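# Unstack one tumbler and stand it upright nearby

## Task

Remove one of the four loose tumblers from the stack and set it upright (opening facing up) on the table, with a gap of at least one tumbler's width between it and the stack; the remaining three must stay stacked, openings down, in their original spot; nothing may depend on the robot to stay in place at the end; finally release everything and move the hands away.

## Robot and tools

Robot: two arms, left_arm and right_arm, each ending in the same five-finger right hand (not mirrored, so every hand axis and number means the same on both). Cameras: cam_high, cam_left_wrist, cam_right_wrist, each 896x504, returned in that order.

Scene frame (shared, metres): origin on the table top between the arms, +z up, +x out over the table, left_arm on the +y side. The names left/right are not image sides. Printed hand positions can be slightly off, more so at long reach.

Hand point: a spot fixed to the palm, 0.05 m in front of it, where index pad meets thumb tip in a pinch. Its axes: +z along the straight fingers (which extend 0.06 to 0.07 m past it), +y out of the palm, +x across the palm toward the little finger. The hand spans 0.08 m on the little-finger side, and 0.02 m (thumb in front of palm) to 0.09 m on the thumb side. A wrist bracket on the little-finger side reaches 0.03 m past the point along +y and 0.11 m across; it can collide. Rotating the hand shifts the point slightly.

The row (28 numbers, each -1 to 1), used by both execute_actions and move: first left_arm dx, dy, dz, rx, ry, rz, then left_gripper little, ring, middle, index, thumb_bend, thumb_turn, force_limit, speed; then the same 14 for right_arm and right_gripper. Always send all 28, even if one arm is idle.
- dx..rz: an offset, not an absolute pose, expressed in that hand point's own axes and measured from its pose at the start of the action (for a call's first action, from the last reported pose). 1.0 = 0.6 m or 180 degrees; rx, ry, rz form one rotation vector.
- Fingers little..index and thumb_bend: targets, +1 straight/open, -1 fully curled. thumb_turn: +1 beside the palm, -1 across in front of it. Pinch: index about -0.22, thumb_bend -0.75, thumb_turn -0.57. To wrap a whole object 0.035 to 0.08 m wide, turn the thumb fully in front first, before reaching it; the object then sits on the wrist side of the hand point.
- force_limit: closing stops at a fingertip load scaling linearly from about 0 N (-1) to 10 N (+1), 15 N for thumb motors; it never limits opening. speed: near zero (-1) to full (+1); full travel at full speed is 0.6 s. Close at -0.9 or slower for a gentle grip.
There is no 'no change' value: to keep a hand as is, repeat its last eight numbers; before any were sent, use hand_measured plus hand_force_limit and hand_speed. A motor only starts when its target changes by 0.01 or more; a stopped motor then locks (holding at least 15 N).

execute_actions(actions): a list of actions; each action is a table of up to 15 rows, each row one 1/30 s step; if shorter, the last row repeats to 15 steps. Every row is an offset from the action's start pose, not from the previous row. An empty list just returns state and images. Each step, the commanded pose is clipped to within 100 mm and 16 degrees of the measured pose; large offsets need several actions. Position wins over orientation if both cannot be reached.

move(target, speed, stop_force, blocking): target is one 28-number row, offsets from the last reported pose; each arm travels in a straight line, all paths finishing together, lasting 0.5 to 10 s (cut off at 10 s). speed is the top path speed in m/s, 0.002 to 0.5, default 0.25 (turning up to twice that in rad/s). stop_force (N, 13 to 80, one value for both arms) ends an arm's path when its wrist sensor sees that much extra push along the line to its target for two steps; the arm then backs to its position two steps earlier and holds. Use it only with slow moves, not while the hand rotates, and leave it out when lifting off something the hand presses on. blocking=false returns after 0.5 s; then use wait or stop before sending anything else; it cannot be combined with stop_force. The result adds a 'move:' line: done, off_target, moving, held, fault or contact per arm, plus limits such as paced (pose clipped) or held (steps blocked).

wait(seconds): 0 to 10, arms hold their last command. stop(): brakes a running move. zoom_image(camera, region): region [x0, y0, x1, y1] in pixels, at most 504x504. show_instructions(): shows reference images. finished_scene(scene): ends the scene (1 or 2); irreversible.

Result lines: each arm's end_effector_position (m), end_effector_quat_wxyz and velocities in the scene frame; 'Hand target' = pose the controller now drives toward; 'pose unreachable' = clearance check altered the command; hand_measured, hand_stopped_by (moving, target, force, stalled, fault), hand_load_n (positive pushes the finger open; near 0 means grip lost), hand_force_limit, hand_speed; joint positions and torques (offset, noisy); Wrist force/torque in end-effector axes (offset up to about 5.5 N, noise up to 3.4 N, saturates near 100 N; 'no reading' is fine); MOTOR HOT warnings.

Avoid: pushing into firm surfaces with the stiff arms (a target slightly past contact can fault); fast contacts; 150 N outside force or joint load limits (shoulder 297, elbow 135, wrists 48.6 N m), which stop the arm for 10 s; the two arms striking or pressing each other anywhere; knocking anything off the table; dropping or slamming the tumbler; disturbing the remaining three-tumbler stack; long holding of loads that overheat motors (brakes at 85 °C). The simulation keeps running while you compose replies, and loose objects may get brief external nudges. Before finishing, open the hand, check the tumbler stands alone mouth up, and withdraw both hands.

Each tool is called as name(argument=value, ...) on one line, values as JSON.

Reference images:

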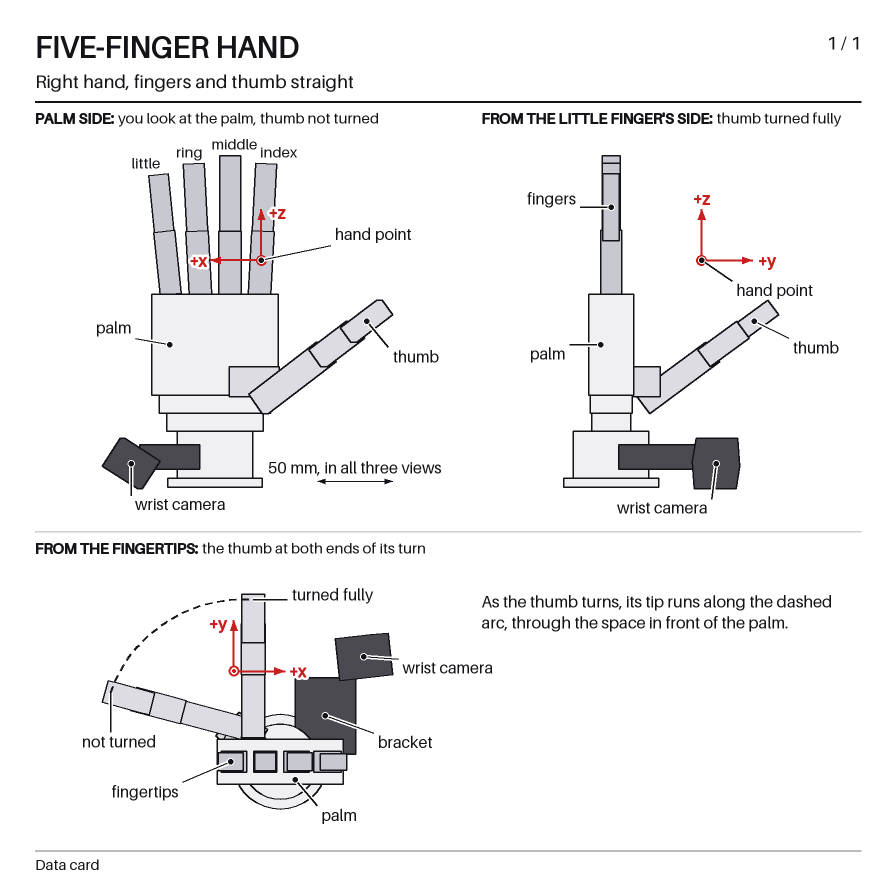

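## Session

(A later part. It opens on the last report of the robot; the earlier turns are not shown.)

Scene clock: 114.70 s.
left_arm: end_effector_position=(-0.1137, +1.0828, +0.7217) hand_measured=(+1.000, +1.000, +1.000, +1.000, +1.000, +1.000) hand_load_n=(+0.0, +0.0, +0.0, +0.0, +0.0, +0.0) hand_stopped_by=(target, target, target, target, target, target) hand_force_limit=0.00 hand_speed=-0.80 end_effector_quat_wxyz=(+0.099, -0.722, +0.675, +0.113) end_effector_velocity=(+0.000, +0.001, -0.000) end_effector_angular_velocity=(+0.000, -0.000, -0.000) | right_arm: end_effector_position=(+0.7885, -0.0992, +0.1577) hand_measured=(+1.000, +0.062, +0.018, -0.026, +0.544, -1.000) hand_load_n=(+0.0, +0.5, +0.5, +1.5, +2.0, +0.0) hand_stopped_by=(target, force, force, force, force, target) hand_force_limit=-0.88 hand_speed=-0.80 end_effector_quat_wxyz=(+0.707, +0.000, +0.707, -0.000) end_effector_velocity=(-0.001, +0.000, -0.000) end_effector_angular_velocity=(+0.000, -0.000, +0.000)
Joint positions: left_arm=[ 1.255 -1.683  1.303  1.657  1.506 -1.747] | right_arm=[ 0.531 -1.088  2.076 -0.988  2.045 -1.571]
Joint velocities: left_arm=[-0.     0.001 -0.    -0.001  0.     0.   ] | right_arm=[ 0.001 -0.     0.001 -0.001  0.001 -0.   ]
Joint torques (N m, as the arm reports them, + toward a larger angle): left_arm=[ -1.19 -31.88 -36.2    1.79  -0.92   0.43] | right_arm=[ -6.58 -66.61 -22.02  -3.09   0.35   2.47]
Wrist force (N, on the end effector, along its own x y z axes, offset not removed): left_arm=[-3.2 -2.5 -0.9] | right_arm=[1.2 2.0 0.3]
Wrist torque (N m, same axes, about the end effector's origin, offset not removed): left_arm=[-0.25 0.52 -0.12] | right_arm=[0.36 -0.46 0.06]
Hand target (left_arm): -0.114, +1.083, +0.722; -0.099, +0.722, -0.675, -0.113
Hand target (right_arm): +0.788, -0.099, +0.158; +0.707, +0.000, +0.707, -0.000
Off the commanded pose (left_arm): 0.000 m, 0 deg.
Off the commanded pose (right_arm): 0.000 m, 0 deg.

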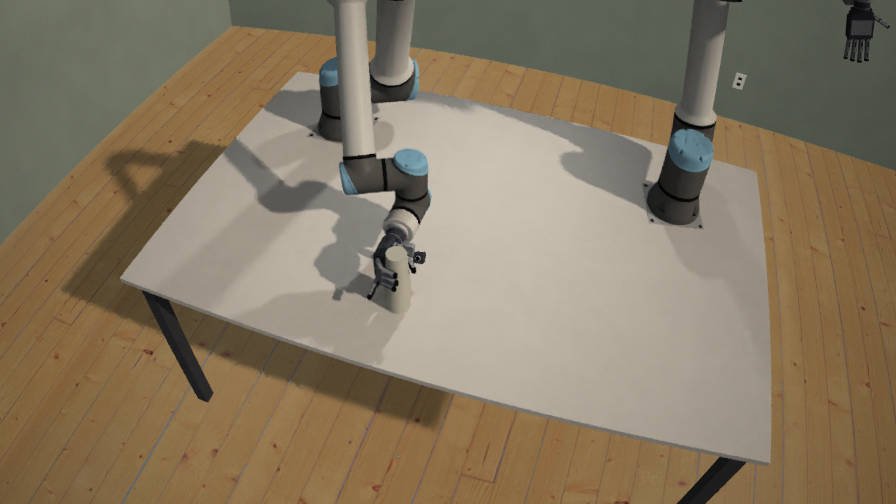

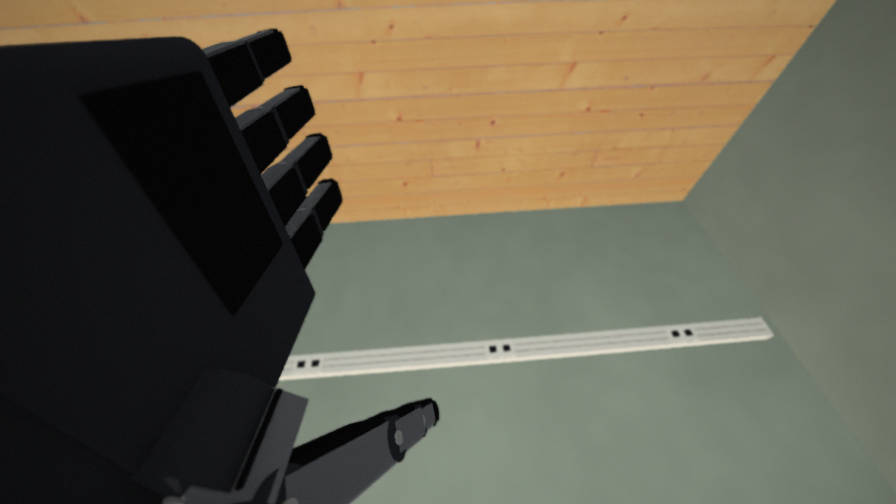

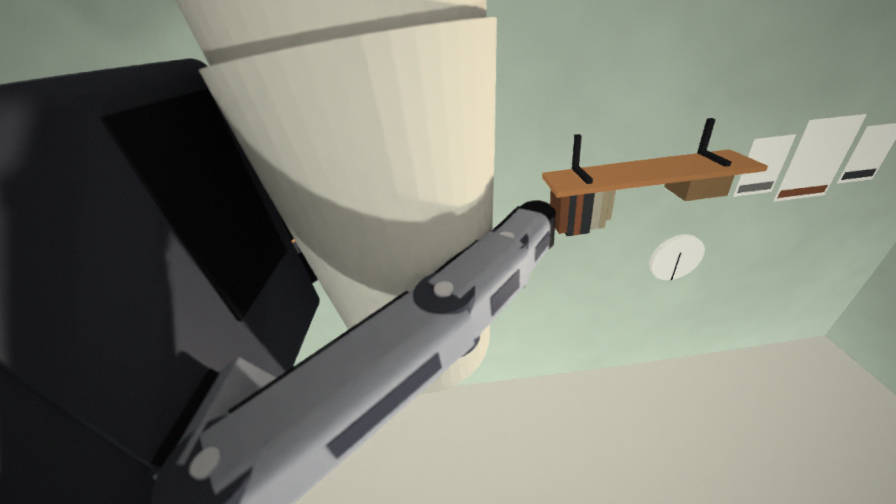

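execute_actions(actions=[[[0,0,0,0,0,0,1,1,1,1,1,1,0,-0.8, 0,0,0,0,0,0,1,-0.5,-0.6,-0.6,-0.6,-1,-0.1,-0.85]]])

zoom_image(camera="cam_high", region=[340, 210, 460, 330])

Scene clock: 117.37 s.
left_arm: end_effector_position=(-0.1137, +1.0828, +0.7217) hand_measured=(+1.000, +1.000, +1.000, +1.000, +1.000, +1.000) hand_load_n=(+0.0, +0.0, +0.0, +0.0, +0.0, +0.0) hand_stopped_by=(target, target, target, target, target, target) hand_force_limit=0.00 hand_speed=-0.80 end_effector_quat_wxyz=(+0.099, -0.722, +0.675, +0.113) end_effector_velocity=(+0.000, -0.000, -0.000) end_effector_angular_velocity=(-0.001, +0.001, -0.000) | right_arm: end_effector_position=(+0.7885, -0.0992, +0.1577) hand_measured=(+1.000, +0.062, -0.012, -0.048, +0.534, -1.000) hand_load_n=(+0.0, +0.0, +4.5, +4.5, +7.0, +0.5) hand_stopped_by=(target, force, force, force, force, target) hand_force_limit=-0.10 hand_speed=-0.85 end_effector_quat_wxyz=(+0.707, +0.000, +0.707, -0.000) end_effector_velocity=(-0.002, +0.001, -0.002) end_effector_angular_velocity=(-0.002, +0.003, +0.002)
Joint positions: left_arm=[ 1.255 -1.683  1.303  1.657  1.506 -1.747] | right_arm=[ 0.531 -1.088  2.076 -0.988  2.045 -1.571]
Joint velocities: left_arm=[-0.     0.     0.     0.001 -0.     0.   ] | right_arm=[ 0.002  0.     0.002  0.001  0.    -0.   ]
Joint torques (N m, as the arm reports them, + toward a larger angle): left_arm=[ -0.34 -31.33 -35.91   2.08  -0.9    0.32] | right_arm=[ -6.17 -67.56 -22.28  -2.96   0.5    2.68]
Wrist force (N, on the end effector, along its own x y z axes, offset not removed): left_arm=[-0.9 0.9 1.2] | right_arm=[1.8 -1.3 -1.8]
Wrist torque (N m, same axes, about the end effector's origin, offset not removed): left_arm=[0.21 0.25 0.11] | right_arm=[0.10 -0.43 0.03]
Hand target (left_arm): -0.114, +1.083, +0.722; -0.099, +0.722, -0.675, -0.113
Hand target (right_arm): +0.788, -0.099, +0.158; +0.707, +0.000, +0.707, -0.000
Off the commanded pose (left_arm): 0.000 m, 0 deg.
Off the commanded pose (right_arm): 0.000 m, 0 deg.

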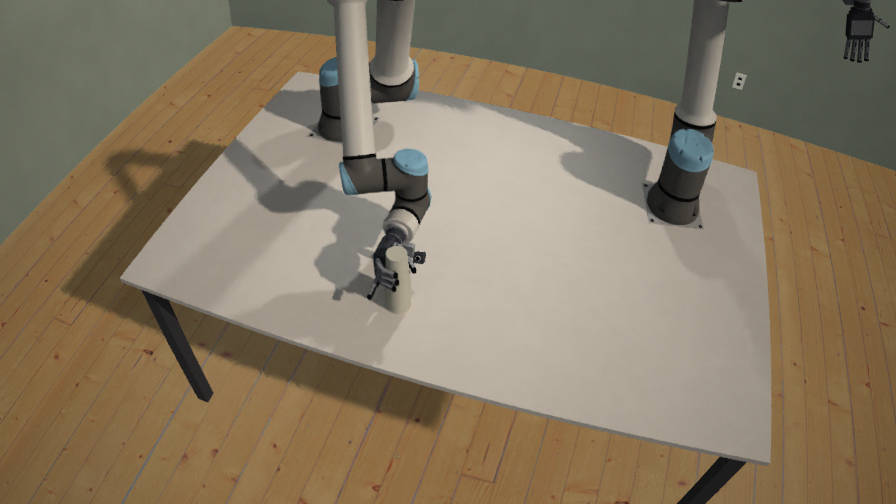

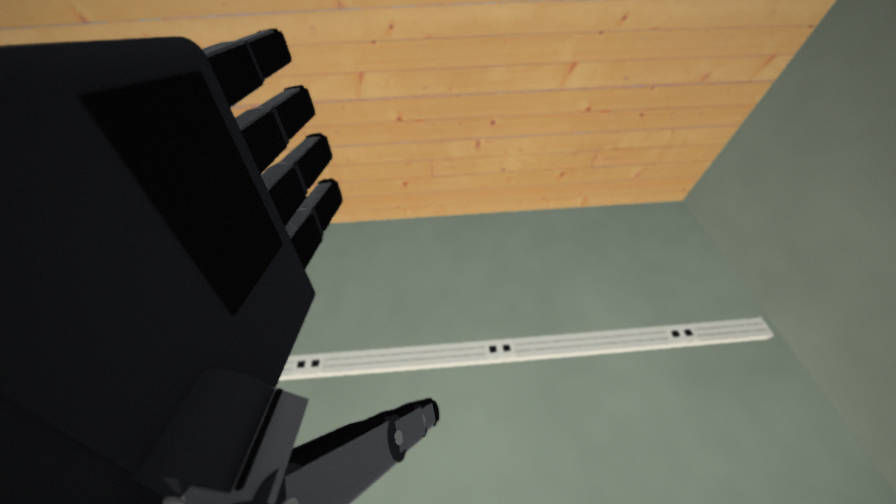

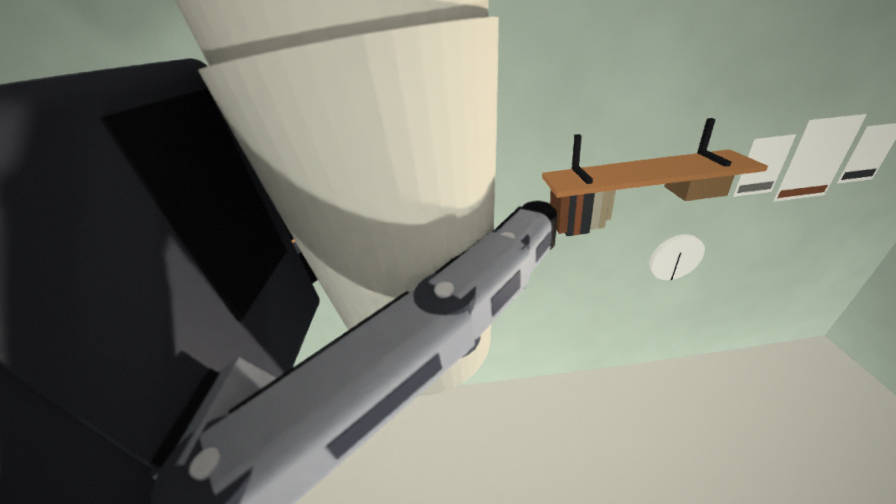

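Region (340, 210, 460, 330) of cam_high's 896x504 image, scaled by 4.200, with more detail than that image has.

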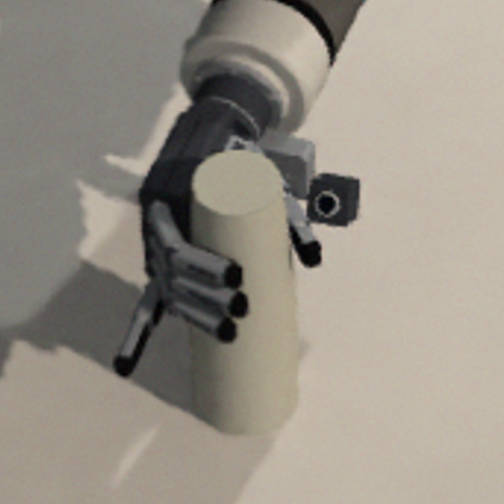

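move(target=[0,0,0,0,0,0,1,1,1,1,1,1,0,-0.8, -0.05,0,0.002,0,0,0,1,-0.5,-0.6,-0.6,-0.6,-1,-0.1,-0.85], speed=0.05)

zoom_image(camera="cam_high", region=[340, 210, 460, 330])

Scene clock: 120.27 s.
left_arm: end_effector_position=(-0.1137, +1.0828, +0.7217) hand_measured=(+1.000, +1.000, +1.000, +1.000, +1.000, +1.000) hand_load_n=(+0.0, +0.0, +0.0, +0.0, +0.0, +0.0) hand_stopped_by=(target, target, target, target, target, target) hand_force_limit=0.00 hand_speed=-0.80 end_effector_quat_wxyz=(+0.099, -0.722, +0.675, +0.113) end_effector_velocity=(+0.000, +0.000, -0.000) end_effector_angular_velocity=(+0.001, -0.000, -0.000) | right_arm: end_effector_position=(+0.7896, -0.0993, +0.1875) hand_measured=(+1.000, +0.062, -0.012, -0.048, +0.534, -1.000) hand_load_n=(+0.0, +0.0, +4.5, +4.5, +7.0, +0.0) hand_stopped_by=(target, force, force, force, force, target) hand_force_limit=-0.10 hand_speed=-0.85 end_effector_quat_wxyz=(+0.707, +0.000, +0.707, -0.000) end_effector_velocity=(-0.001, +0.002, +0.002) end_effector_angular_velocity=(-0.000, +0.001, +0.003)
Joint positions: left_arm=[ 1.255 -1.683  1.303  1.657  1.506 -1.747] | right_arm=[ 0.53  -1.133  2.066 -0.934  2.044 -1.571]
Joint velocities: left_arm=[-0.     0.     0.    -0.001  0.     0.   ] | right_arm=[ 0.002 -0.003 -0.001  0.005 -0.001  0.   ]
Joint torques (N m, as the arm reports them, + toward a larger angle): left_arm=[  0.21 -31.99 -36.09   1.95  -1.11   0.36] | right_arm=[-11.19 -87.18 -37.68   0.59  -4.18  -1.63]
Wrist force (N, on the end effector, along its own x y z axes, offset not removed): left_arm=[-1.1 -0.7 -0.6] | right_arm=[0.1 0.8 -0.5]
Wrist torque (N m, same axes, about the end effector's origin, offset not removed): left_arm=[-0.05 0.25 -0.07] | right_arm=[0.30 0.04 -0.10]
Hand target (left_arm): -0.114, +1.083, +0.722; -0.099, +0.722, -0.675, -0.113
Hand target (right_arm): +0.790, -0.099, +0.188; +0.707, +0.000, +0.707, -0.000
Off the commanded pose (left_arm): 0.000 m, 0 deg.
Off the commanded pose (right_arm): 0.000 m, 0 deg.
move: done

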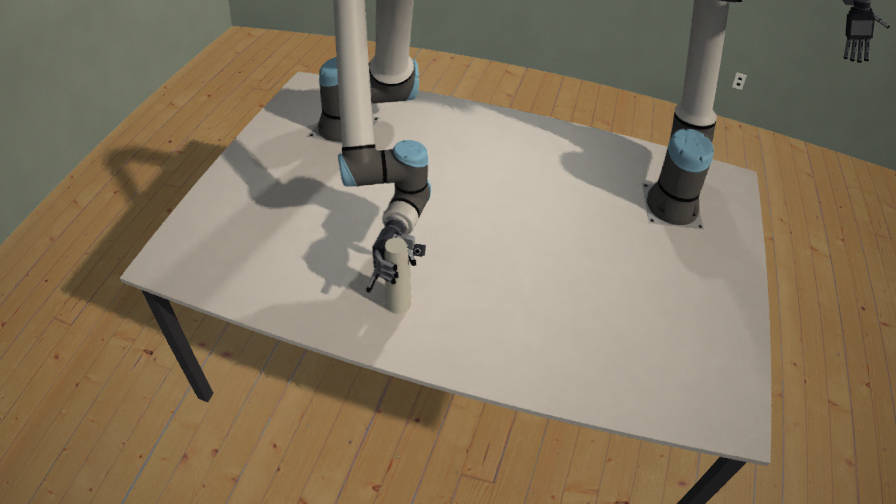

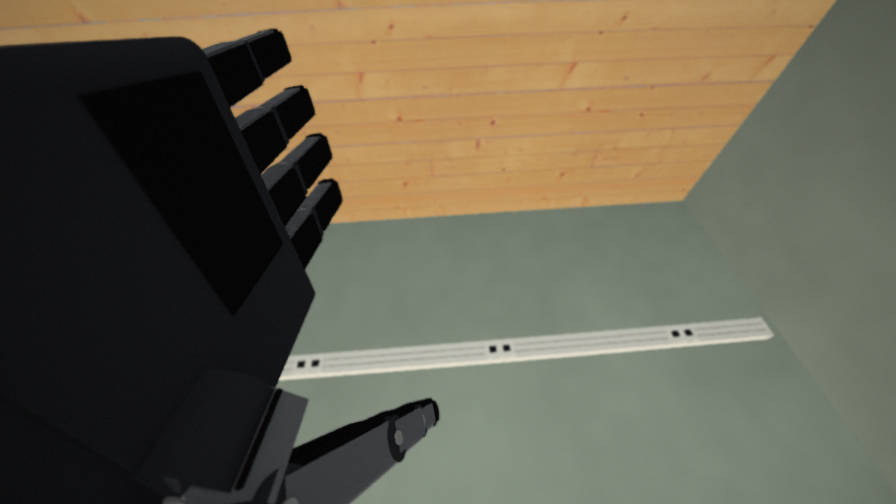

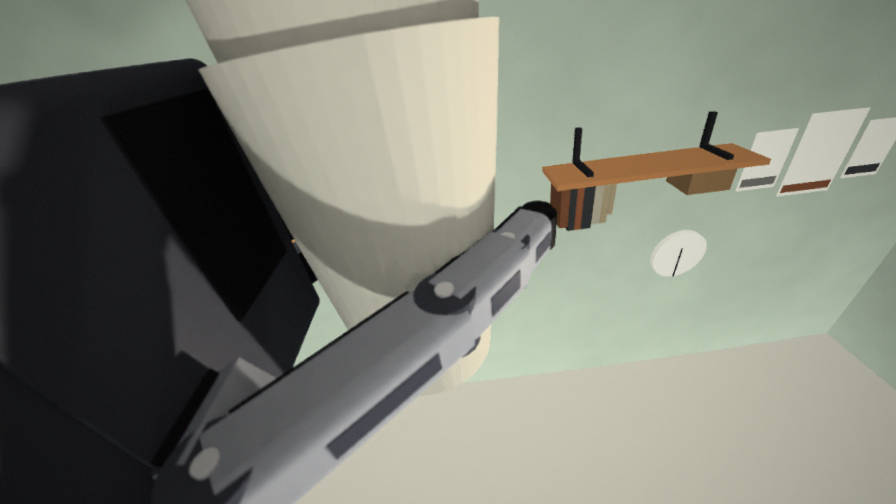

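Region (340, 210, 460, 330) of cam_high's 896x504 image, scaled by 4.200, with more detail than that image has.

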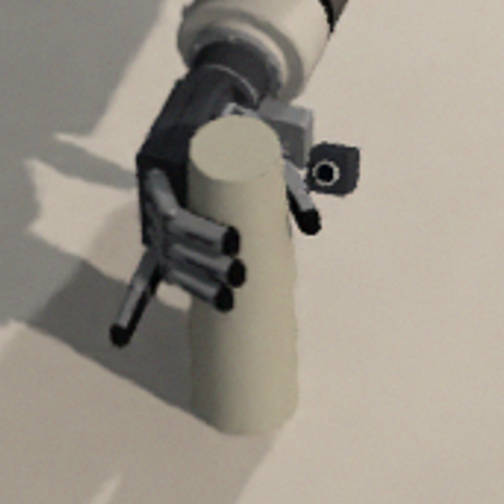

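move(target=[0,0,0,0,0,0,1,1,1,1,1,1,0,-0.8, -0.16,0,0,0,0,0,1,-0.5,-0.6,-0.6,-0.6,-1,-0.1,-0.85], speed=0.18)

move(target=[0,0,0,0,0,0,1,1,1,1,1,1,0,-0.8, 0.02,-0.335,-0.033,0,0,0.5,1,-0.5,-0.6,-0.6,-0.6,-1,-0.1,-0.85], speed=0.5)

Scene clock: 131.93 s.
left_arm: end_effector_position=(-0.1137, +1.0828, +0.7217) hand_measured=(+1.000, +1.000, +1.000, +1.000, +1.000, +1.000) hand_load_n=(+0.0, +0.0, +0.0, +0.0, +0.0, +0.0) hand_stopped_by=(target, target, target, target, target, target) hand_force_limit=0.00 hand_speed=-0.80 end_effector_quat_wxyz=(+0.099, -0.722, +0.675, +0.113) end_effector_velocity=(+0.000, -0.000, +0.000) end_effector_angular_velocity=(-0.000, +0.000, -0.000) | right_arm: end_effector_position=(+0.7896, -0.0994, +0.2834) hand_measured=(+1.000, +0.062, -0.012, -0.048, +0.534, -1.000) hand_load_n=(+0.0, +0.0, +4.5, +4.5, +7.0, +0.0) hand_stopped_by=(target, force, force, force, force, target) hand_force_limit=-0.10 hand_speed=-0.85 end_effector_quat_wxyz=(+0.707, +0.000, +0.707, -0.000) end_effector_velocity=(-0.000, +0.001, +0.003) end_effector_angular_velocity=(+0.001, -0.001, +0.001)
Joint positions: left_arm=[ 1.255 -1.683  1.303  1.657  1.506 -1.747] | right_arm=[ 0.529 -1.265  2.022 -0.758  2.044 -1.571]
Joint velocities: left_arm=[-0. -0. -0.  0. -0.  0.] | right_arm=[ 0.001 -0.003 -0.002  0.005 -0.001  0.001]
Joint torques (N m, as the arm reports them, + toward a larger angle): left_arm=[ -0.53 -31.69 -36.52   1.79  -1.05   0.48] | right_arm=[ -9.36 -83.15 -43.1    0.33  -3.02   3.58]
Wrist force (N, on the end effector, along its own x y z axes, offset not removed): left_arm=[-0.7 -0.8 -2.4] | right_arm=[2.4 1.7 4.1]
Wrist torque (N m, same axes, about the end effector's origin, offset not removed): left_arm=[0.13 0.25 0.17] | right_arm=[0.06 -0.53 0.02]
Hand target (left_arm): -0.114, +1.083, +0.722; -0.099, +0.722, -0.675, -0.113
Hand target (right_arm): +0.790, -0.099, +0.284; +0.707, +0.000, +0.707, -0.000
Off the commanded pose (left_arm): 0.000 m, 0 deg.
Off the commanded pose (right_arm): 0.000 m, 0 deg.
move: done

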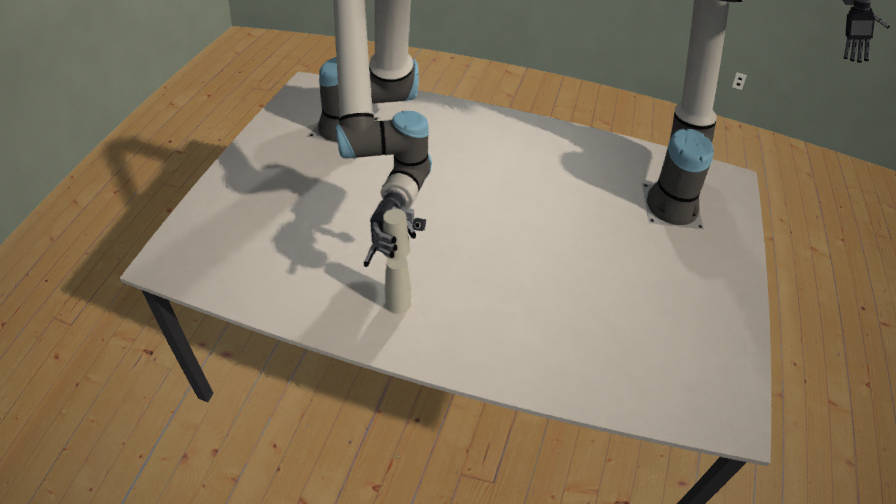

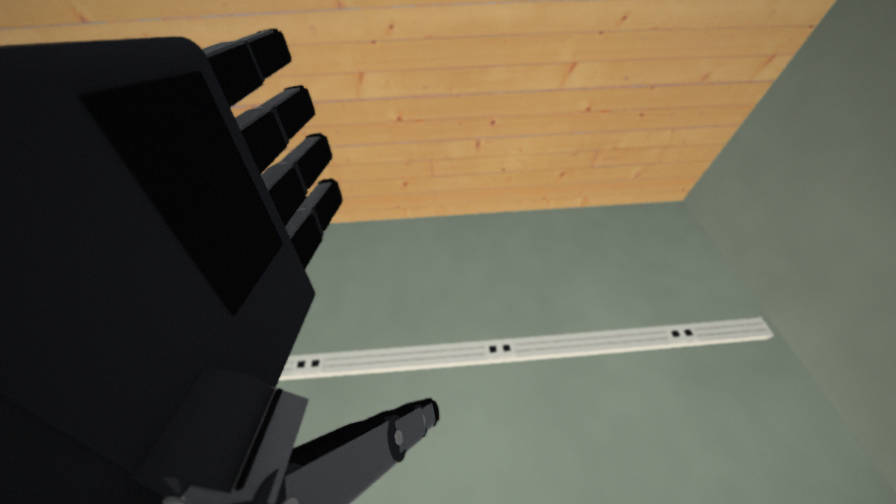

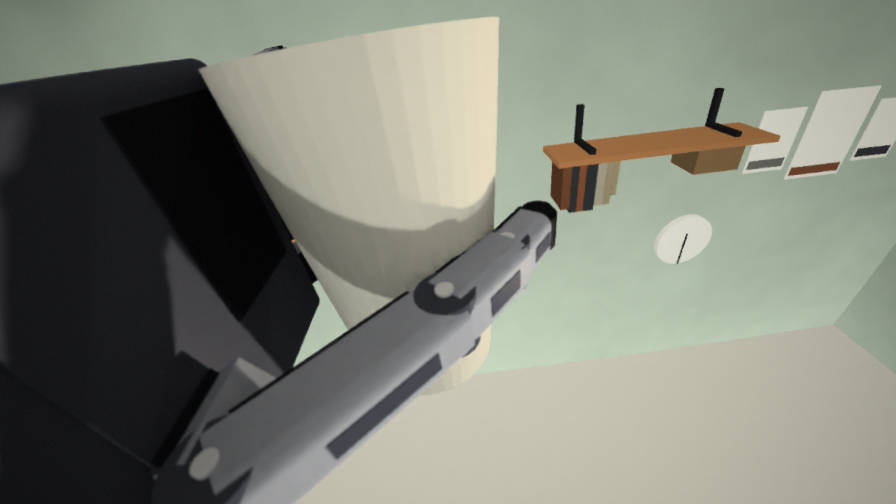

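Scene clock: 134.13 s.
left_arm: end_effector_position=(-0.1137, +1.0828, +0.7217) hand_measured=(+1.000, +1.000, +1.000, +1.000, +1.000, +1.000) hand_load_n=(+0.0, +0.0, +0.0, +0.0, +0.0, +0.0) hand_stopped_by=(target, target, target, target, target, target) hand_force_limit=0.00 hand_speed=-0.80 end_effector_quat_wxyz=(+0.099, -0.722, +0.675, +0.113) end_effector_velocity=(+0.000, +0.000, +0.000) end_effector_angular_velocity=(+0.001, +0.000, -0.000) | right_arm: end_effector_position=(+0.7699, -0.3003, +0.2713) hand_measured=(+1.000, +0.062, -0.012, -0.048, +0.534, -1.000) hand_load_n=(+0.0, +0.0, +4.5, +4.5, +7.0, +0.5) hand_stopped_by=(target, force, force, force, force, target) hand_force_limit=-0.10 hand_speed=-0.85 end_effector_quat_wxyz=(+0.501, +0.500, +0.500, +0.500) end_effector_velocity=(-0.001, -0.002, -0.001) end_effector_angular_velocity=(+0.011, +0.002, +0.001)
Joint positions: left_arm=[ 1.255 -1.683  1.303  1.657  1.506 -1.747] | right_arm=[ 0.359 -1.323  2.212 -0.891  1.874 -0.001]
Joint velocities: left_arm=[-0.    -0.    -0.    -0.001 -0.     0.   ] | right_arm=[-0.002 -0.002  0.002  0.002 -0.003  0.012]
Joint torques (N m, as the arm reports them, + toward a larger angle): left_arm=[ -0.6  -30.93 -35.91   1.71  -0.88   0.52] | right_arm=[-10.55 -73.1  -23.76   0.49  -3.98   3.45]
Wrist force (N, on the end effector, along its own x y z axes, offset not removed): left_arm=[-1.3 -2.5 -3.0] | right_arm=[2.0 -5.5 -2.7]
Wrist torque (N m, same axes, about the end effector's origin, offset not removed): left_arm=[-0.07 0.31 -0.03] | right_arm=[-0.57 -0.27 -0.13]
Hand target (left_arm): -0.114, +1.083, +0.722; -0.099, +0.722, -0.675, -0.113
Hand target (right_arm): +0.770, -0.300, +0.271; +0.500, +0.500, +0.500, +0.500
Off the commanded pose (left_arm): 0.000 m, 0 deg.
Off the commanded pose (right_arm): 0.000 m, 0 deg.
move: done

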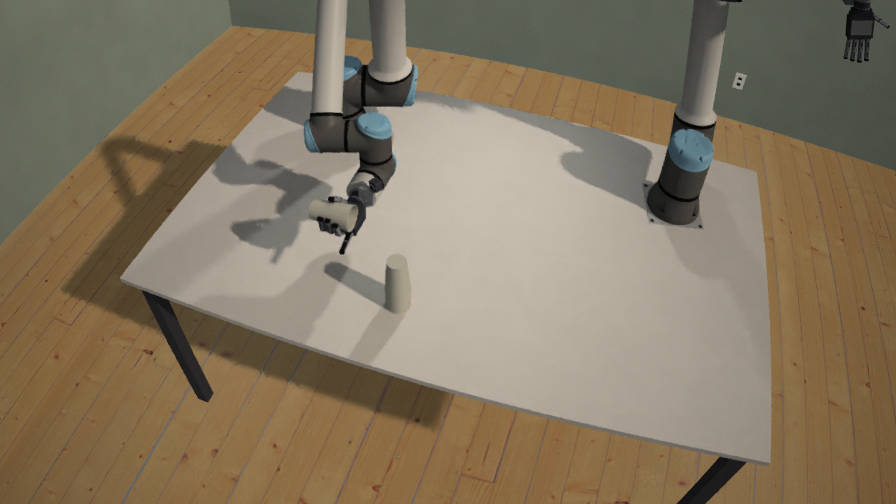

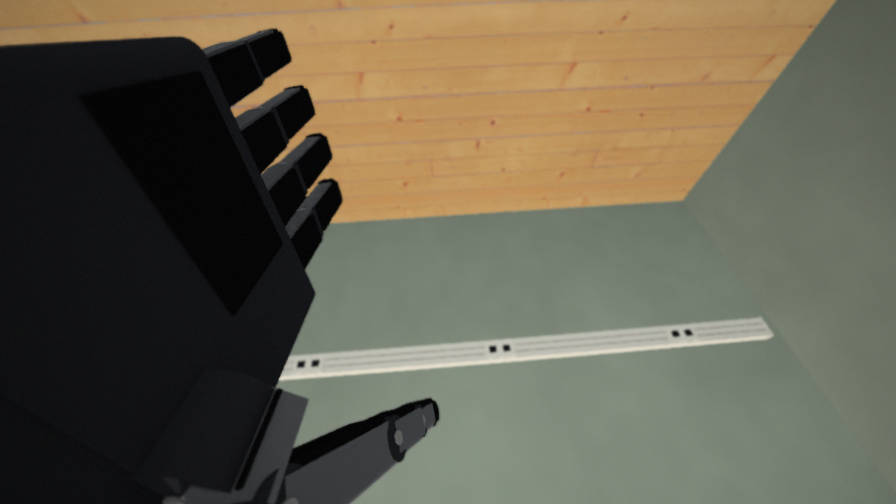

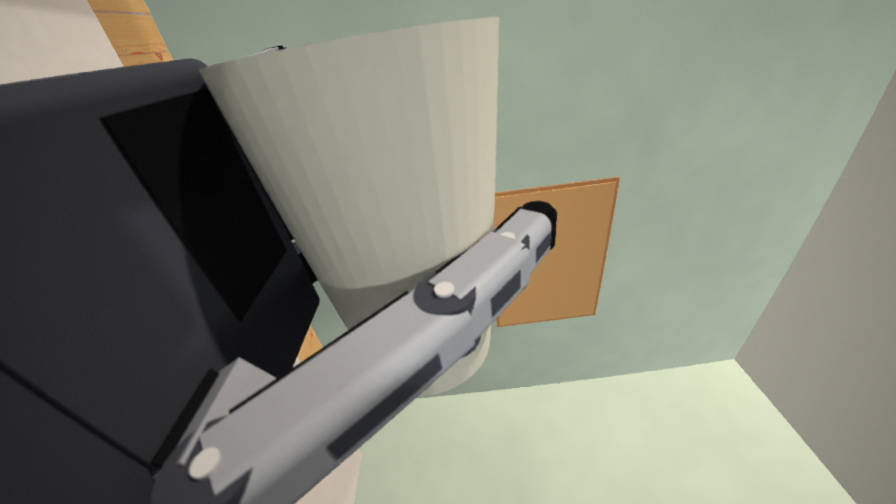

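move(target=[0,0,0,0,0,0,1,1,1,1,1,1,0,-0.8, -0.083,-0.352,0,0,0,0.5,1,-0.5,-0.6,-0.6,-0.6,-1,-0.1,-0.85], speed=0.5)

zoom_image(camera="cam_high", region=[260, 190, 420, 330])

Scene clock: 140.07 s.
left_arm: end_effector_position=(-0.1137, +1.0828, +0.7217) hand_measured=(+1.000, +1.000, +1.000, +1.000, +1.000, +1.000) hand_load_n=(+0.0, +0.0, +0.0, +0.0, +0.0, +0.0) hand_stopped_by=(target, target, target, target, target, target) hand_force_limit=0.00 hand_speed=-0.80 end_effector_quat_wxyz=(+0.099, -0.722, +0.675, +0.113) end_effector_velocity=(+0.000, +0.000, -0.000) end_effector_angular_velocity=(+0.001, -0.001, +0.000) | right_arm: end_effector_position=(+0.7700, -0.3502, +0.0601) hand_measured=(+1.000, +0.062, -0.012, -0.048, +0.534, -1.000) hand_load_n=(+0.0, +0.0, +4.5, +4.5, +7.0, +1.0) hand_stopped_by=(target, force, force, force, force, target) hand_force_limit=-0.10 hand_speed=-0.85 end_effector_quat_wxyz=(+0.001, +0.707, +0.000, +0.707) end_effector_velocity=(-0.001, +0.000, -0.002) end_effector_angular_velocity=(+0.011, +0.000, +0.002)
Joint positions: left_arm=[ 1.255 -1.683  1.303  1.657  1.506 -1.747] | right_arm=[ 0.32  -1.122  2.275 -1.154  1.835  1.568]
Joint velocities: left_arm=[ 0.     0.    -0.    -0.001  0.001 -0.   ] | right_arm=[-0.001  0.     0.003 -0.003 -0.003  0.011]
Joint torques (N m, as the arm reports them, + toward a larger angle): left_arm=[ -0.42 -31.56 -35.94   1.79  -1.1    0.43] | right_arm=[-10.62 -41.49 -13.14  -4.26  -3.9    3.14]
Wrist force (N, on the end effector, along its own x y z axes, offset not removed): left_arm=[0.2 -0.5 -1.0] | right_arm=[2.4 1.6 -1.3]
Wrist torque (N m, same axes, about the end effector's origin, offset not removed): left_arm=[0.00 0.05 0.23] | right_arm=[0.30 -0.47 0.15]
Hand target (left_arm): -0.114, +1.083, +0.722; -0.099, +0.722, -0.675, -0.113
Hand target (right_arm): +0.770, -0.350, +0.060; +0.001, +0.707, +0.000, +0.707
Off the commanded pose (left_arm): 0.000 m, 0 deg.
Off the commanded pose (right_arm): 0.000 m, 0 deg.
move: done

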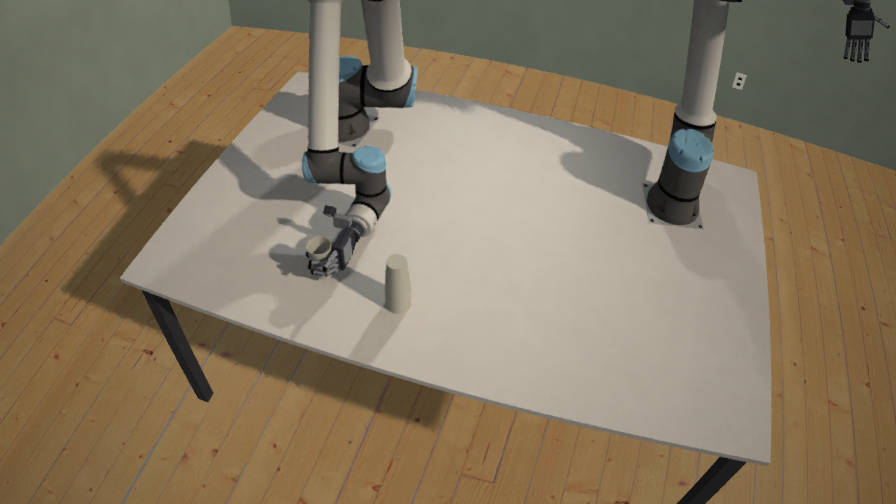

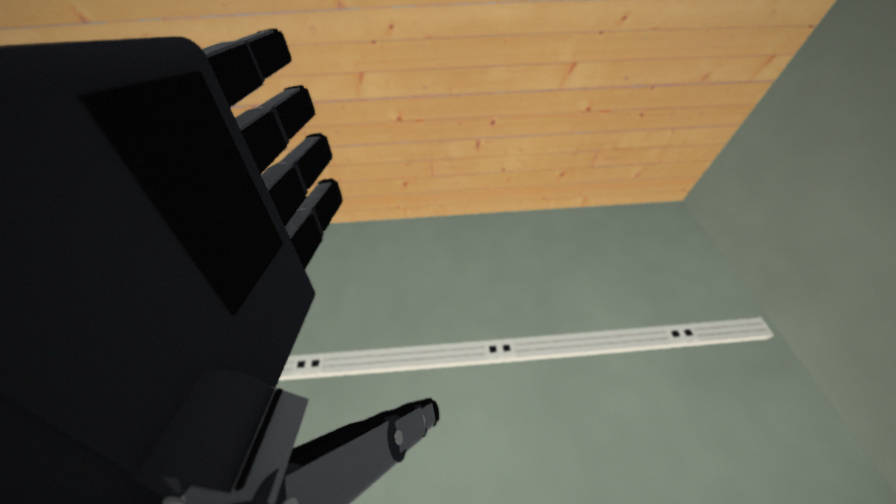

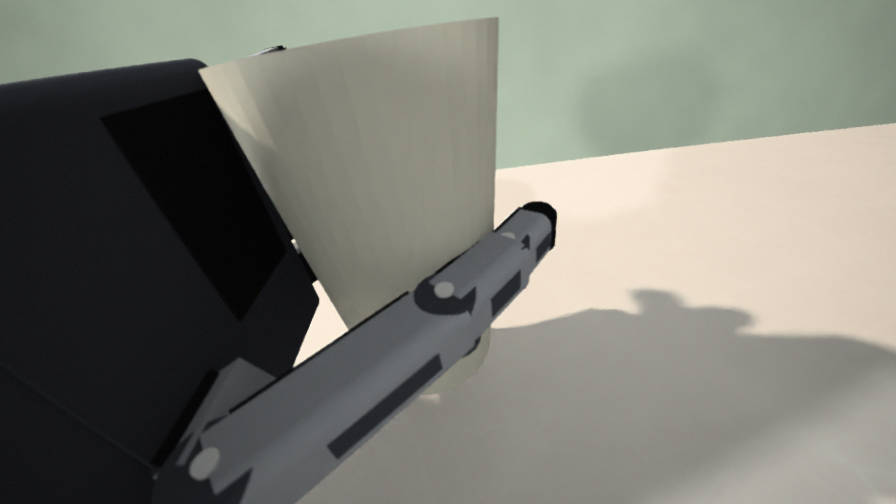

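Region (260, 190, 420, 330) of cam_high's 896x504 image, scaled by 3.150, with more detail than that image has; it fills the top 441 rows of this view, and the rest is white.

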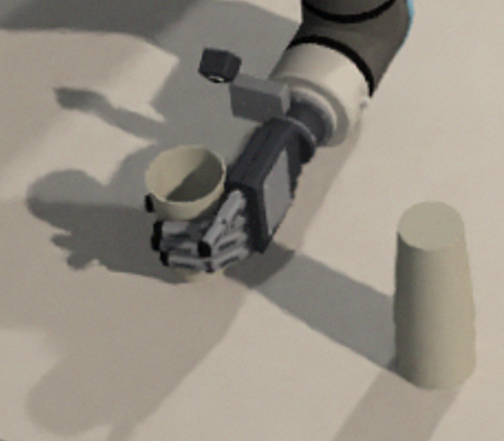

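move(target=[0,0,0,0,0,0,1,1,1,1,1,1,0,-0.8, -0.02,0,0,0,0,0,1,-0.5,-0.6,-0.6,-0.6,-1,-0.1,-0.85], speed=0.03)

Scene clock: 142.70 s.
left_arm: end_effector_position=(-0.1137, +1.0828, +0.7217) hand_measured=(+1.000, +1.000, +1.000, +1.000, +1.000, +1.000) hand_load_n=(+0.0, +0.0, +0.0, +0.0, +0.0, +0.0) hand_stopped_by=(target, target, target, target, target, target) hand_force_limit=0.00 hand_speed=-0.80 end_effector_quat_wxyz=(+0.099, -0.722, +0.675, +0.113) end_effector_velocity=(-0.000, +0.000, +0.000) end_effector_angular_velocity=(+0.001, -0.000, +0.000) | right_arm: end_effector_position=(+0.7700, -0.3502, +0.0482) hand_measured=(+1.000, +0.062, -0.012, -0.048, +0.534, -1.000) hand_load_n=(+0.0, +0.0, +4.5, +4.5, +7.0, +1.0) hand_stopped_by=(target, force, force, force, force, target) hand_force_limit=-0.10 hand_speed=-0.85 end_effector_quat_wxyz=(+0.001, +0.707, +0.000, +0.707) end_effector_velocity=(+0.001, +0.001, -0.000) end_effector_angular_velocity=(+0.001, -0.003, +0.001)
Joint positions: left_arm=[ 1.255 -1.683  1.303  1.657  1.506 -1.747] | right_arm=[ 0.32  -1.099  2.276 -1.178  1.835  1.568]
Joint velocities: left_arm=[ 0.    -0.     0.    -0.001  0.    -0.   ] | right_arm=[ 0.001  0.003 -0.002 -0.005  0.    -0.   ]
Joint torques (N m, as the arm reports them, + toward a larger angle): left_arm=[ -0.56 -31.93 -35.9    1.79  -0.92   0.39] | right_arm=[ 11.26 -41.67 -12.35  -5.29   3.47  -3.4 ]
Wrist force (N, on the end effector, along its own x y z axes, offset not removed): left_arm=[0.3 -0.5 1.0] | right_arm=[2.5 0.1 -4.3]
Wrist torque (N m, same axes, about the end effector's origin, offset not removed): left_arm=[0.01 -0.01 0.15] | right_arm=[0.41 -0.43 0.15]
Hand target (left_arm): -0.114, +1.083, +0.722; -0.099, +0.722, -0.675, -0.113
Hand target (right_arm): +0.770, -0.350, +0.048; +0.001, +0.707, +0.000, +0.707
Off the commanded pose (left_arm): 0.000 m, 0 deg.
Off the commanded pose (right_arm): 0.000 m, 0 deg.
move: done

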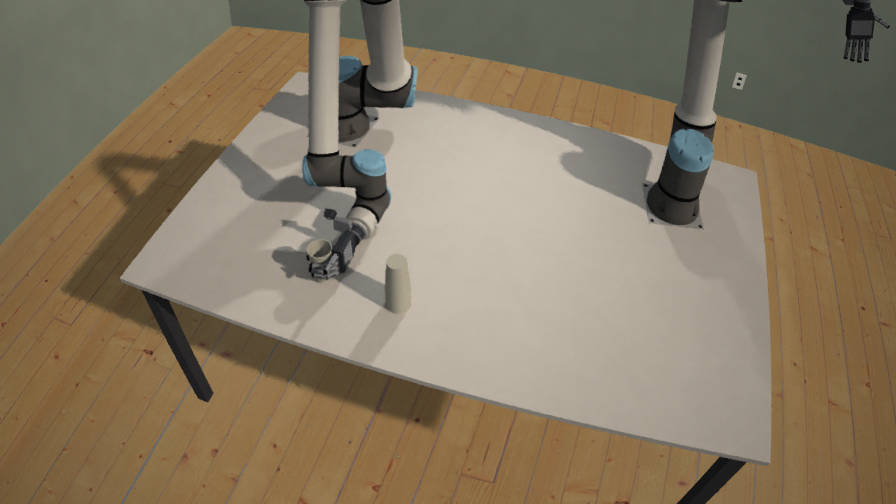

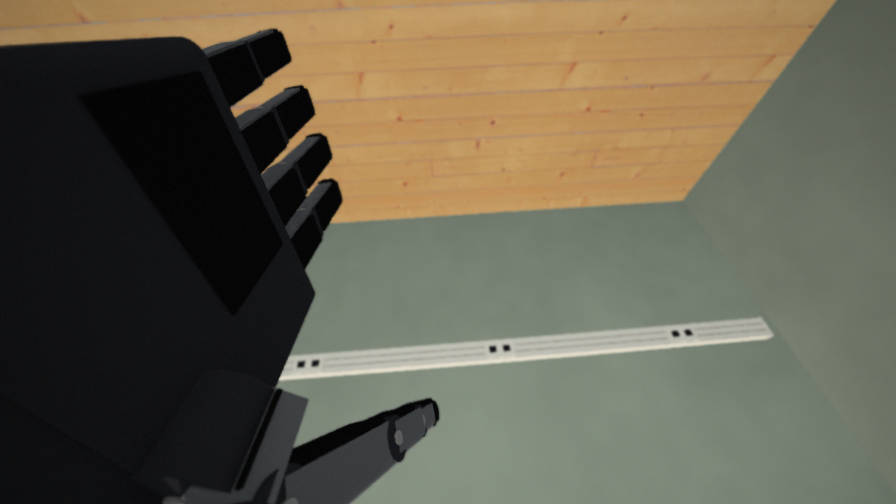

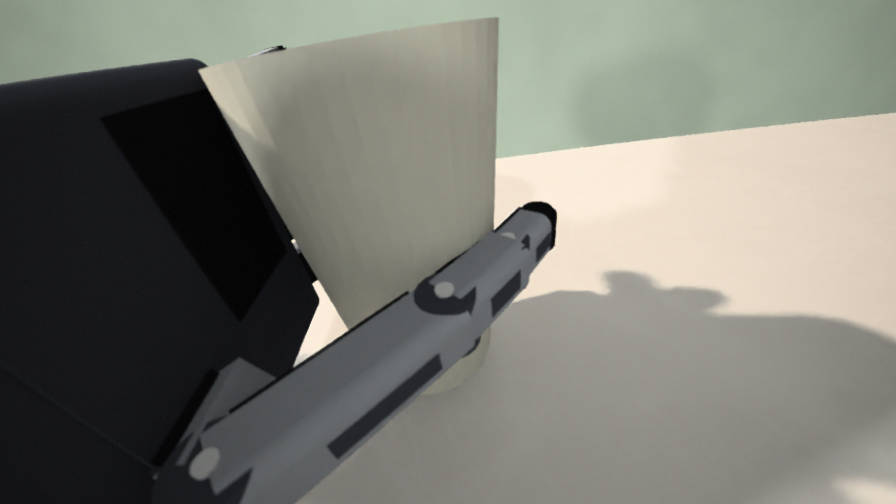

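move(target=[0,0,0,0,0,0,1,1,1,1,1,1,0,-0.8, -0.0085,0,0,0,0,0,1,-0.5,-0.6,-0.6,-0.6,-1,-0.1,-0.85], speed=0.02)

Scene clock: 145.93 s.
left_arm: end_effector_position=(-0.1137, +1.0828, +0.7217) hand_measured=(+1.000, +1.000, +1.000, +1.000, +1.000, +1.000) hand_load_n=(+0.0, +0.0, +0.0, +0.0, +0.0, +0.0) hand_stopped_by=(target, target, target, target, target, target) hand_force_limit=0.00 hand_speed=-0.80 end_effector_quat_wxyz=(+0.099, -0.722, +0.675, +0.113) end_effector_velocity=(-0.000, +0.000, -0.000) end_effector_angular_velocity=(-0.001, +0.001, +0.001) | right_arm: end_effector_position=(+0.7700, -0.3502, +0.0433) hand_measured=(+1.000, +0.062, -0.012, -0.048, +0.534, -1.000) hand_load_n=(+0.0, +0.0, +4.5, +4.5, +7.0, +1.0) hand_stopped_by=(target, force, force, force, force, target) hand_force_limit=-0.10 hand_speed=-0.85 end_effector_quat_wxyz=(+0.001, +0.707, +0.000, +0.707) end_effector_velocity=(-0.000, -0.000, -0.002) end_effector_angular_velocity=(-0.000, +0.001, +0.000)
Joint positions: left_arm=[ 1.255 -1.683  1.303  1.657  1.506 -1.747] | right_arm=[ 0.32  -1.089  2.276 -1.188  1.835  1.568]
Joint velocities: left_arm=[ 0.001  0.001 -0.    -0.    -0.001 -0.   ] | right_arm=[-0.     0.004  0.001 -0.004 -0.     0.   ]
Joint torques (N m, as the arm reports them, + toward a larger angle): left_arm=[ -0.92 -32.04 -36.16   1.86  -0.83   0.39] | right_arm=[  2.66 -42.31 -11.73  -5.23   2.77  -2.32]
Wrist force (N, on the end effector, along its own x y z axes, offset not removed): left_arm=[0.4 -1.1 0.1] | right_arm=[3.4 4.7 3.1]
Wrist torque (N m, same axes, about the end effector's origin, offset not removed): left_arm=[-0.15 0.01 0.15] | right_arm=[0.56 -0.82 0.43]
Hand target (left_arm): -0.114, +1.083, +0.722; -0.099, +0.722, -0.675, -0.113
Hand target (right_arm): +0.770, -0.350, +0.043; +0.001, +0.707, +0.000, +0.707
Off the commanded pose (left_arm): 0.000 m, 0 deg.
Off the commanded pose (right_arm): 0.000 m, 0 deg.
move: done

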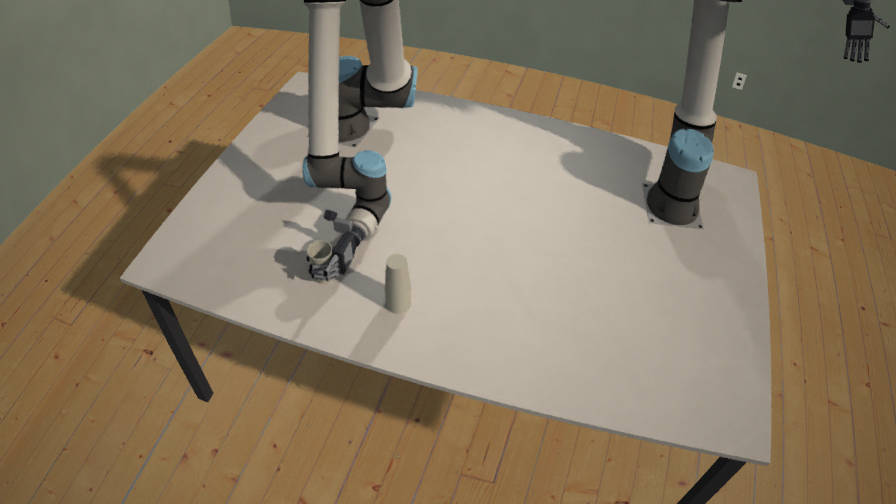

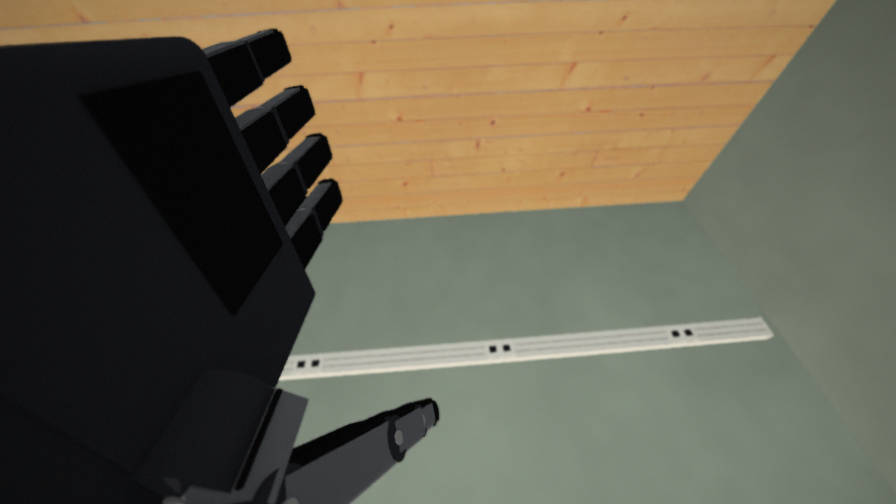

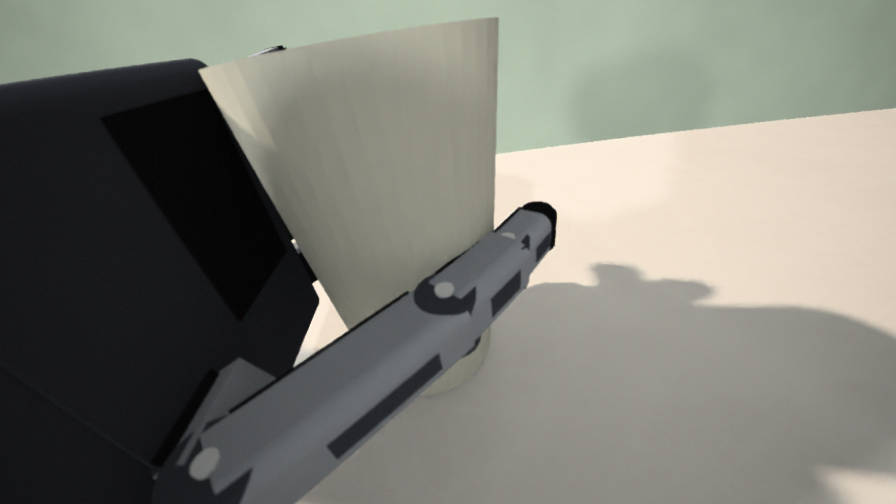

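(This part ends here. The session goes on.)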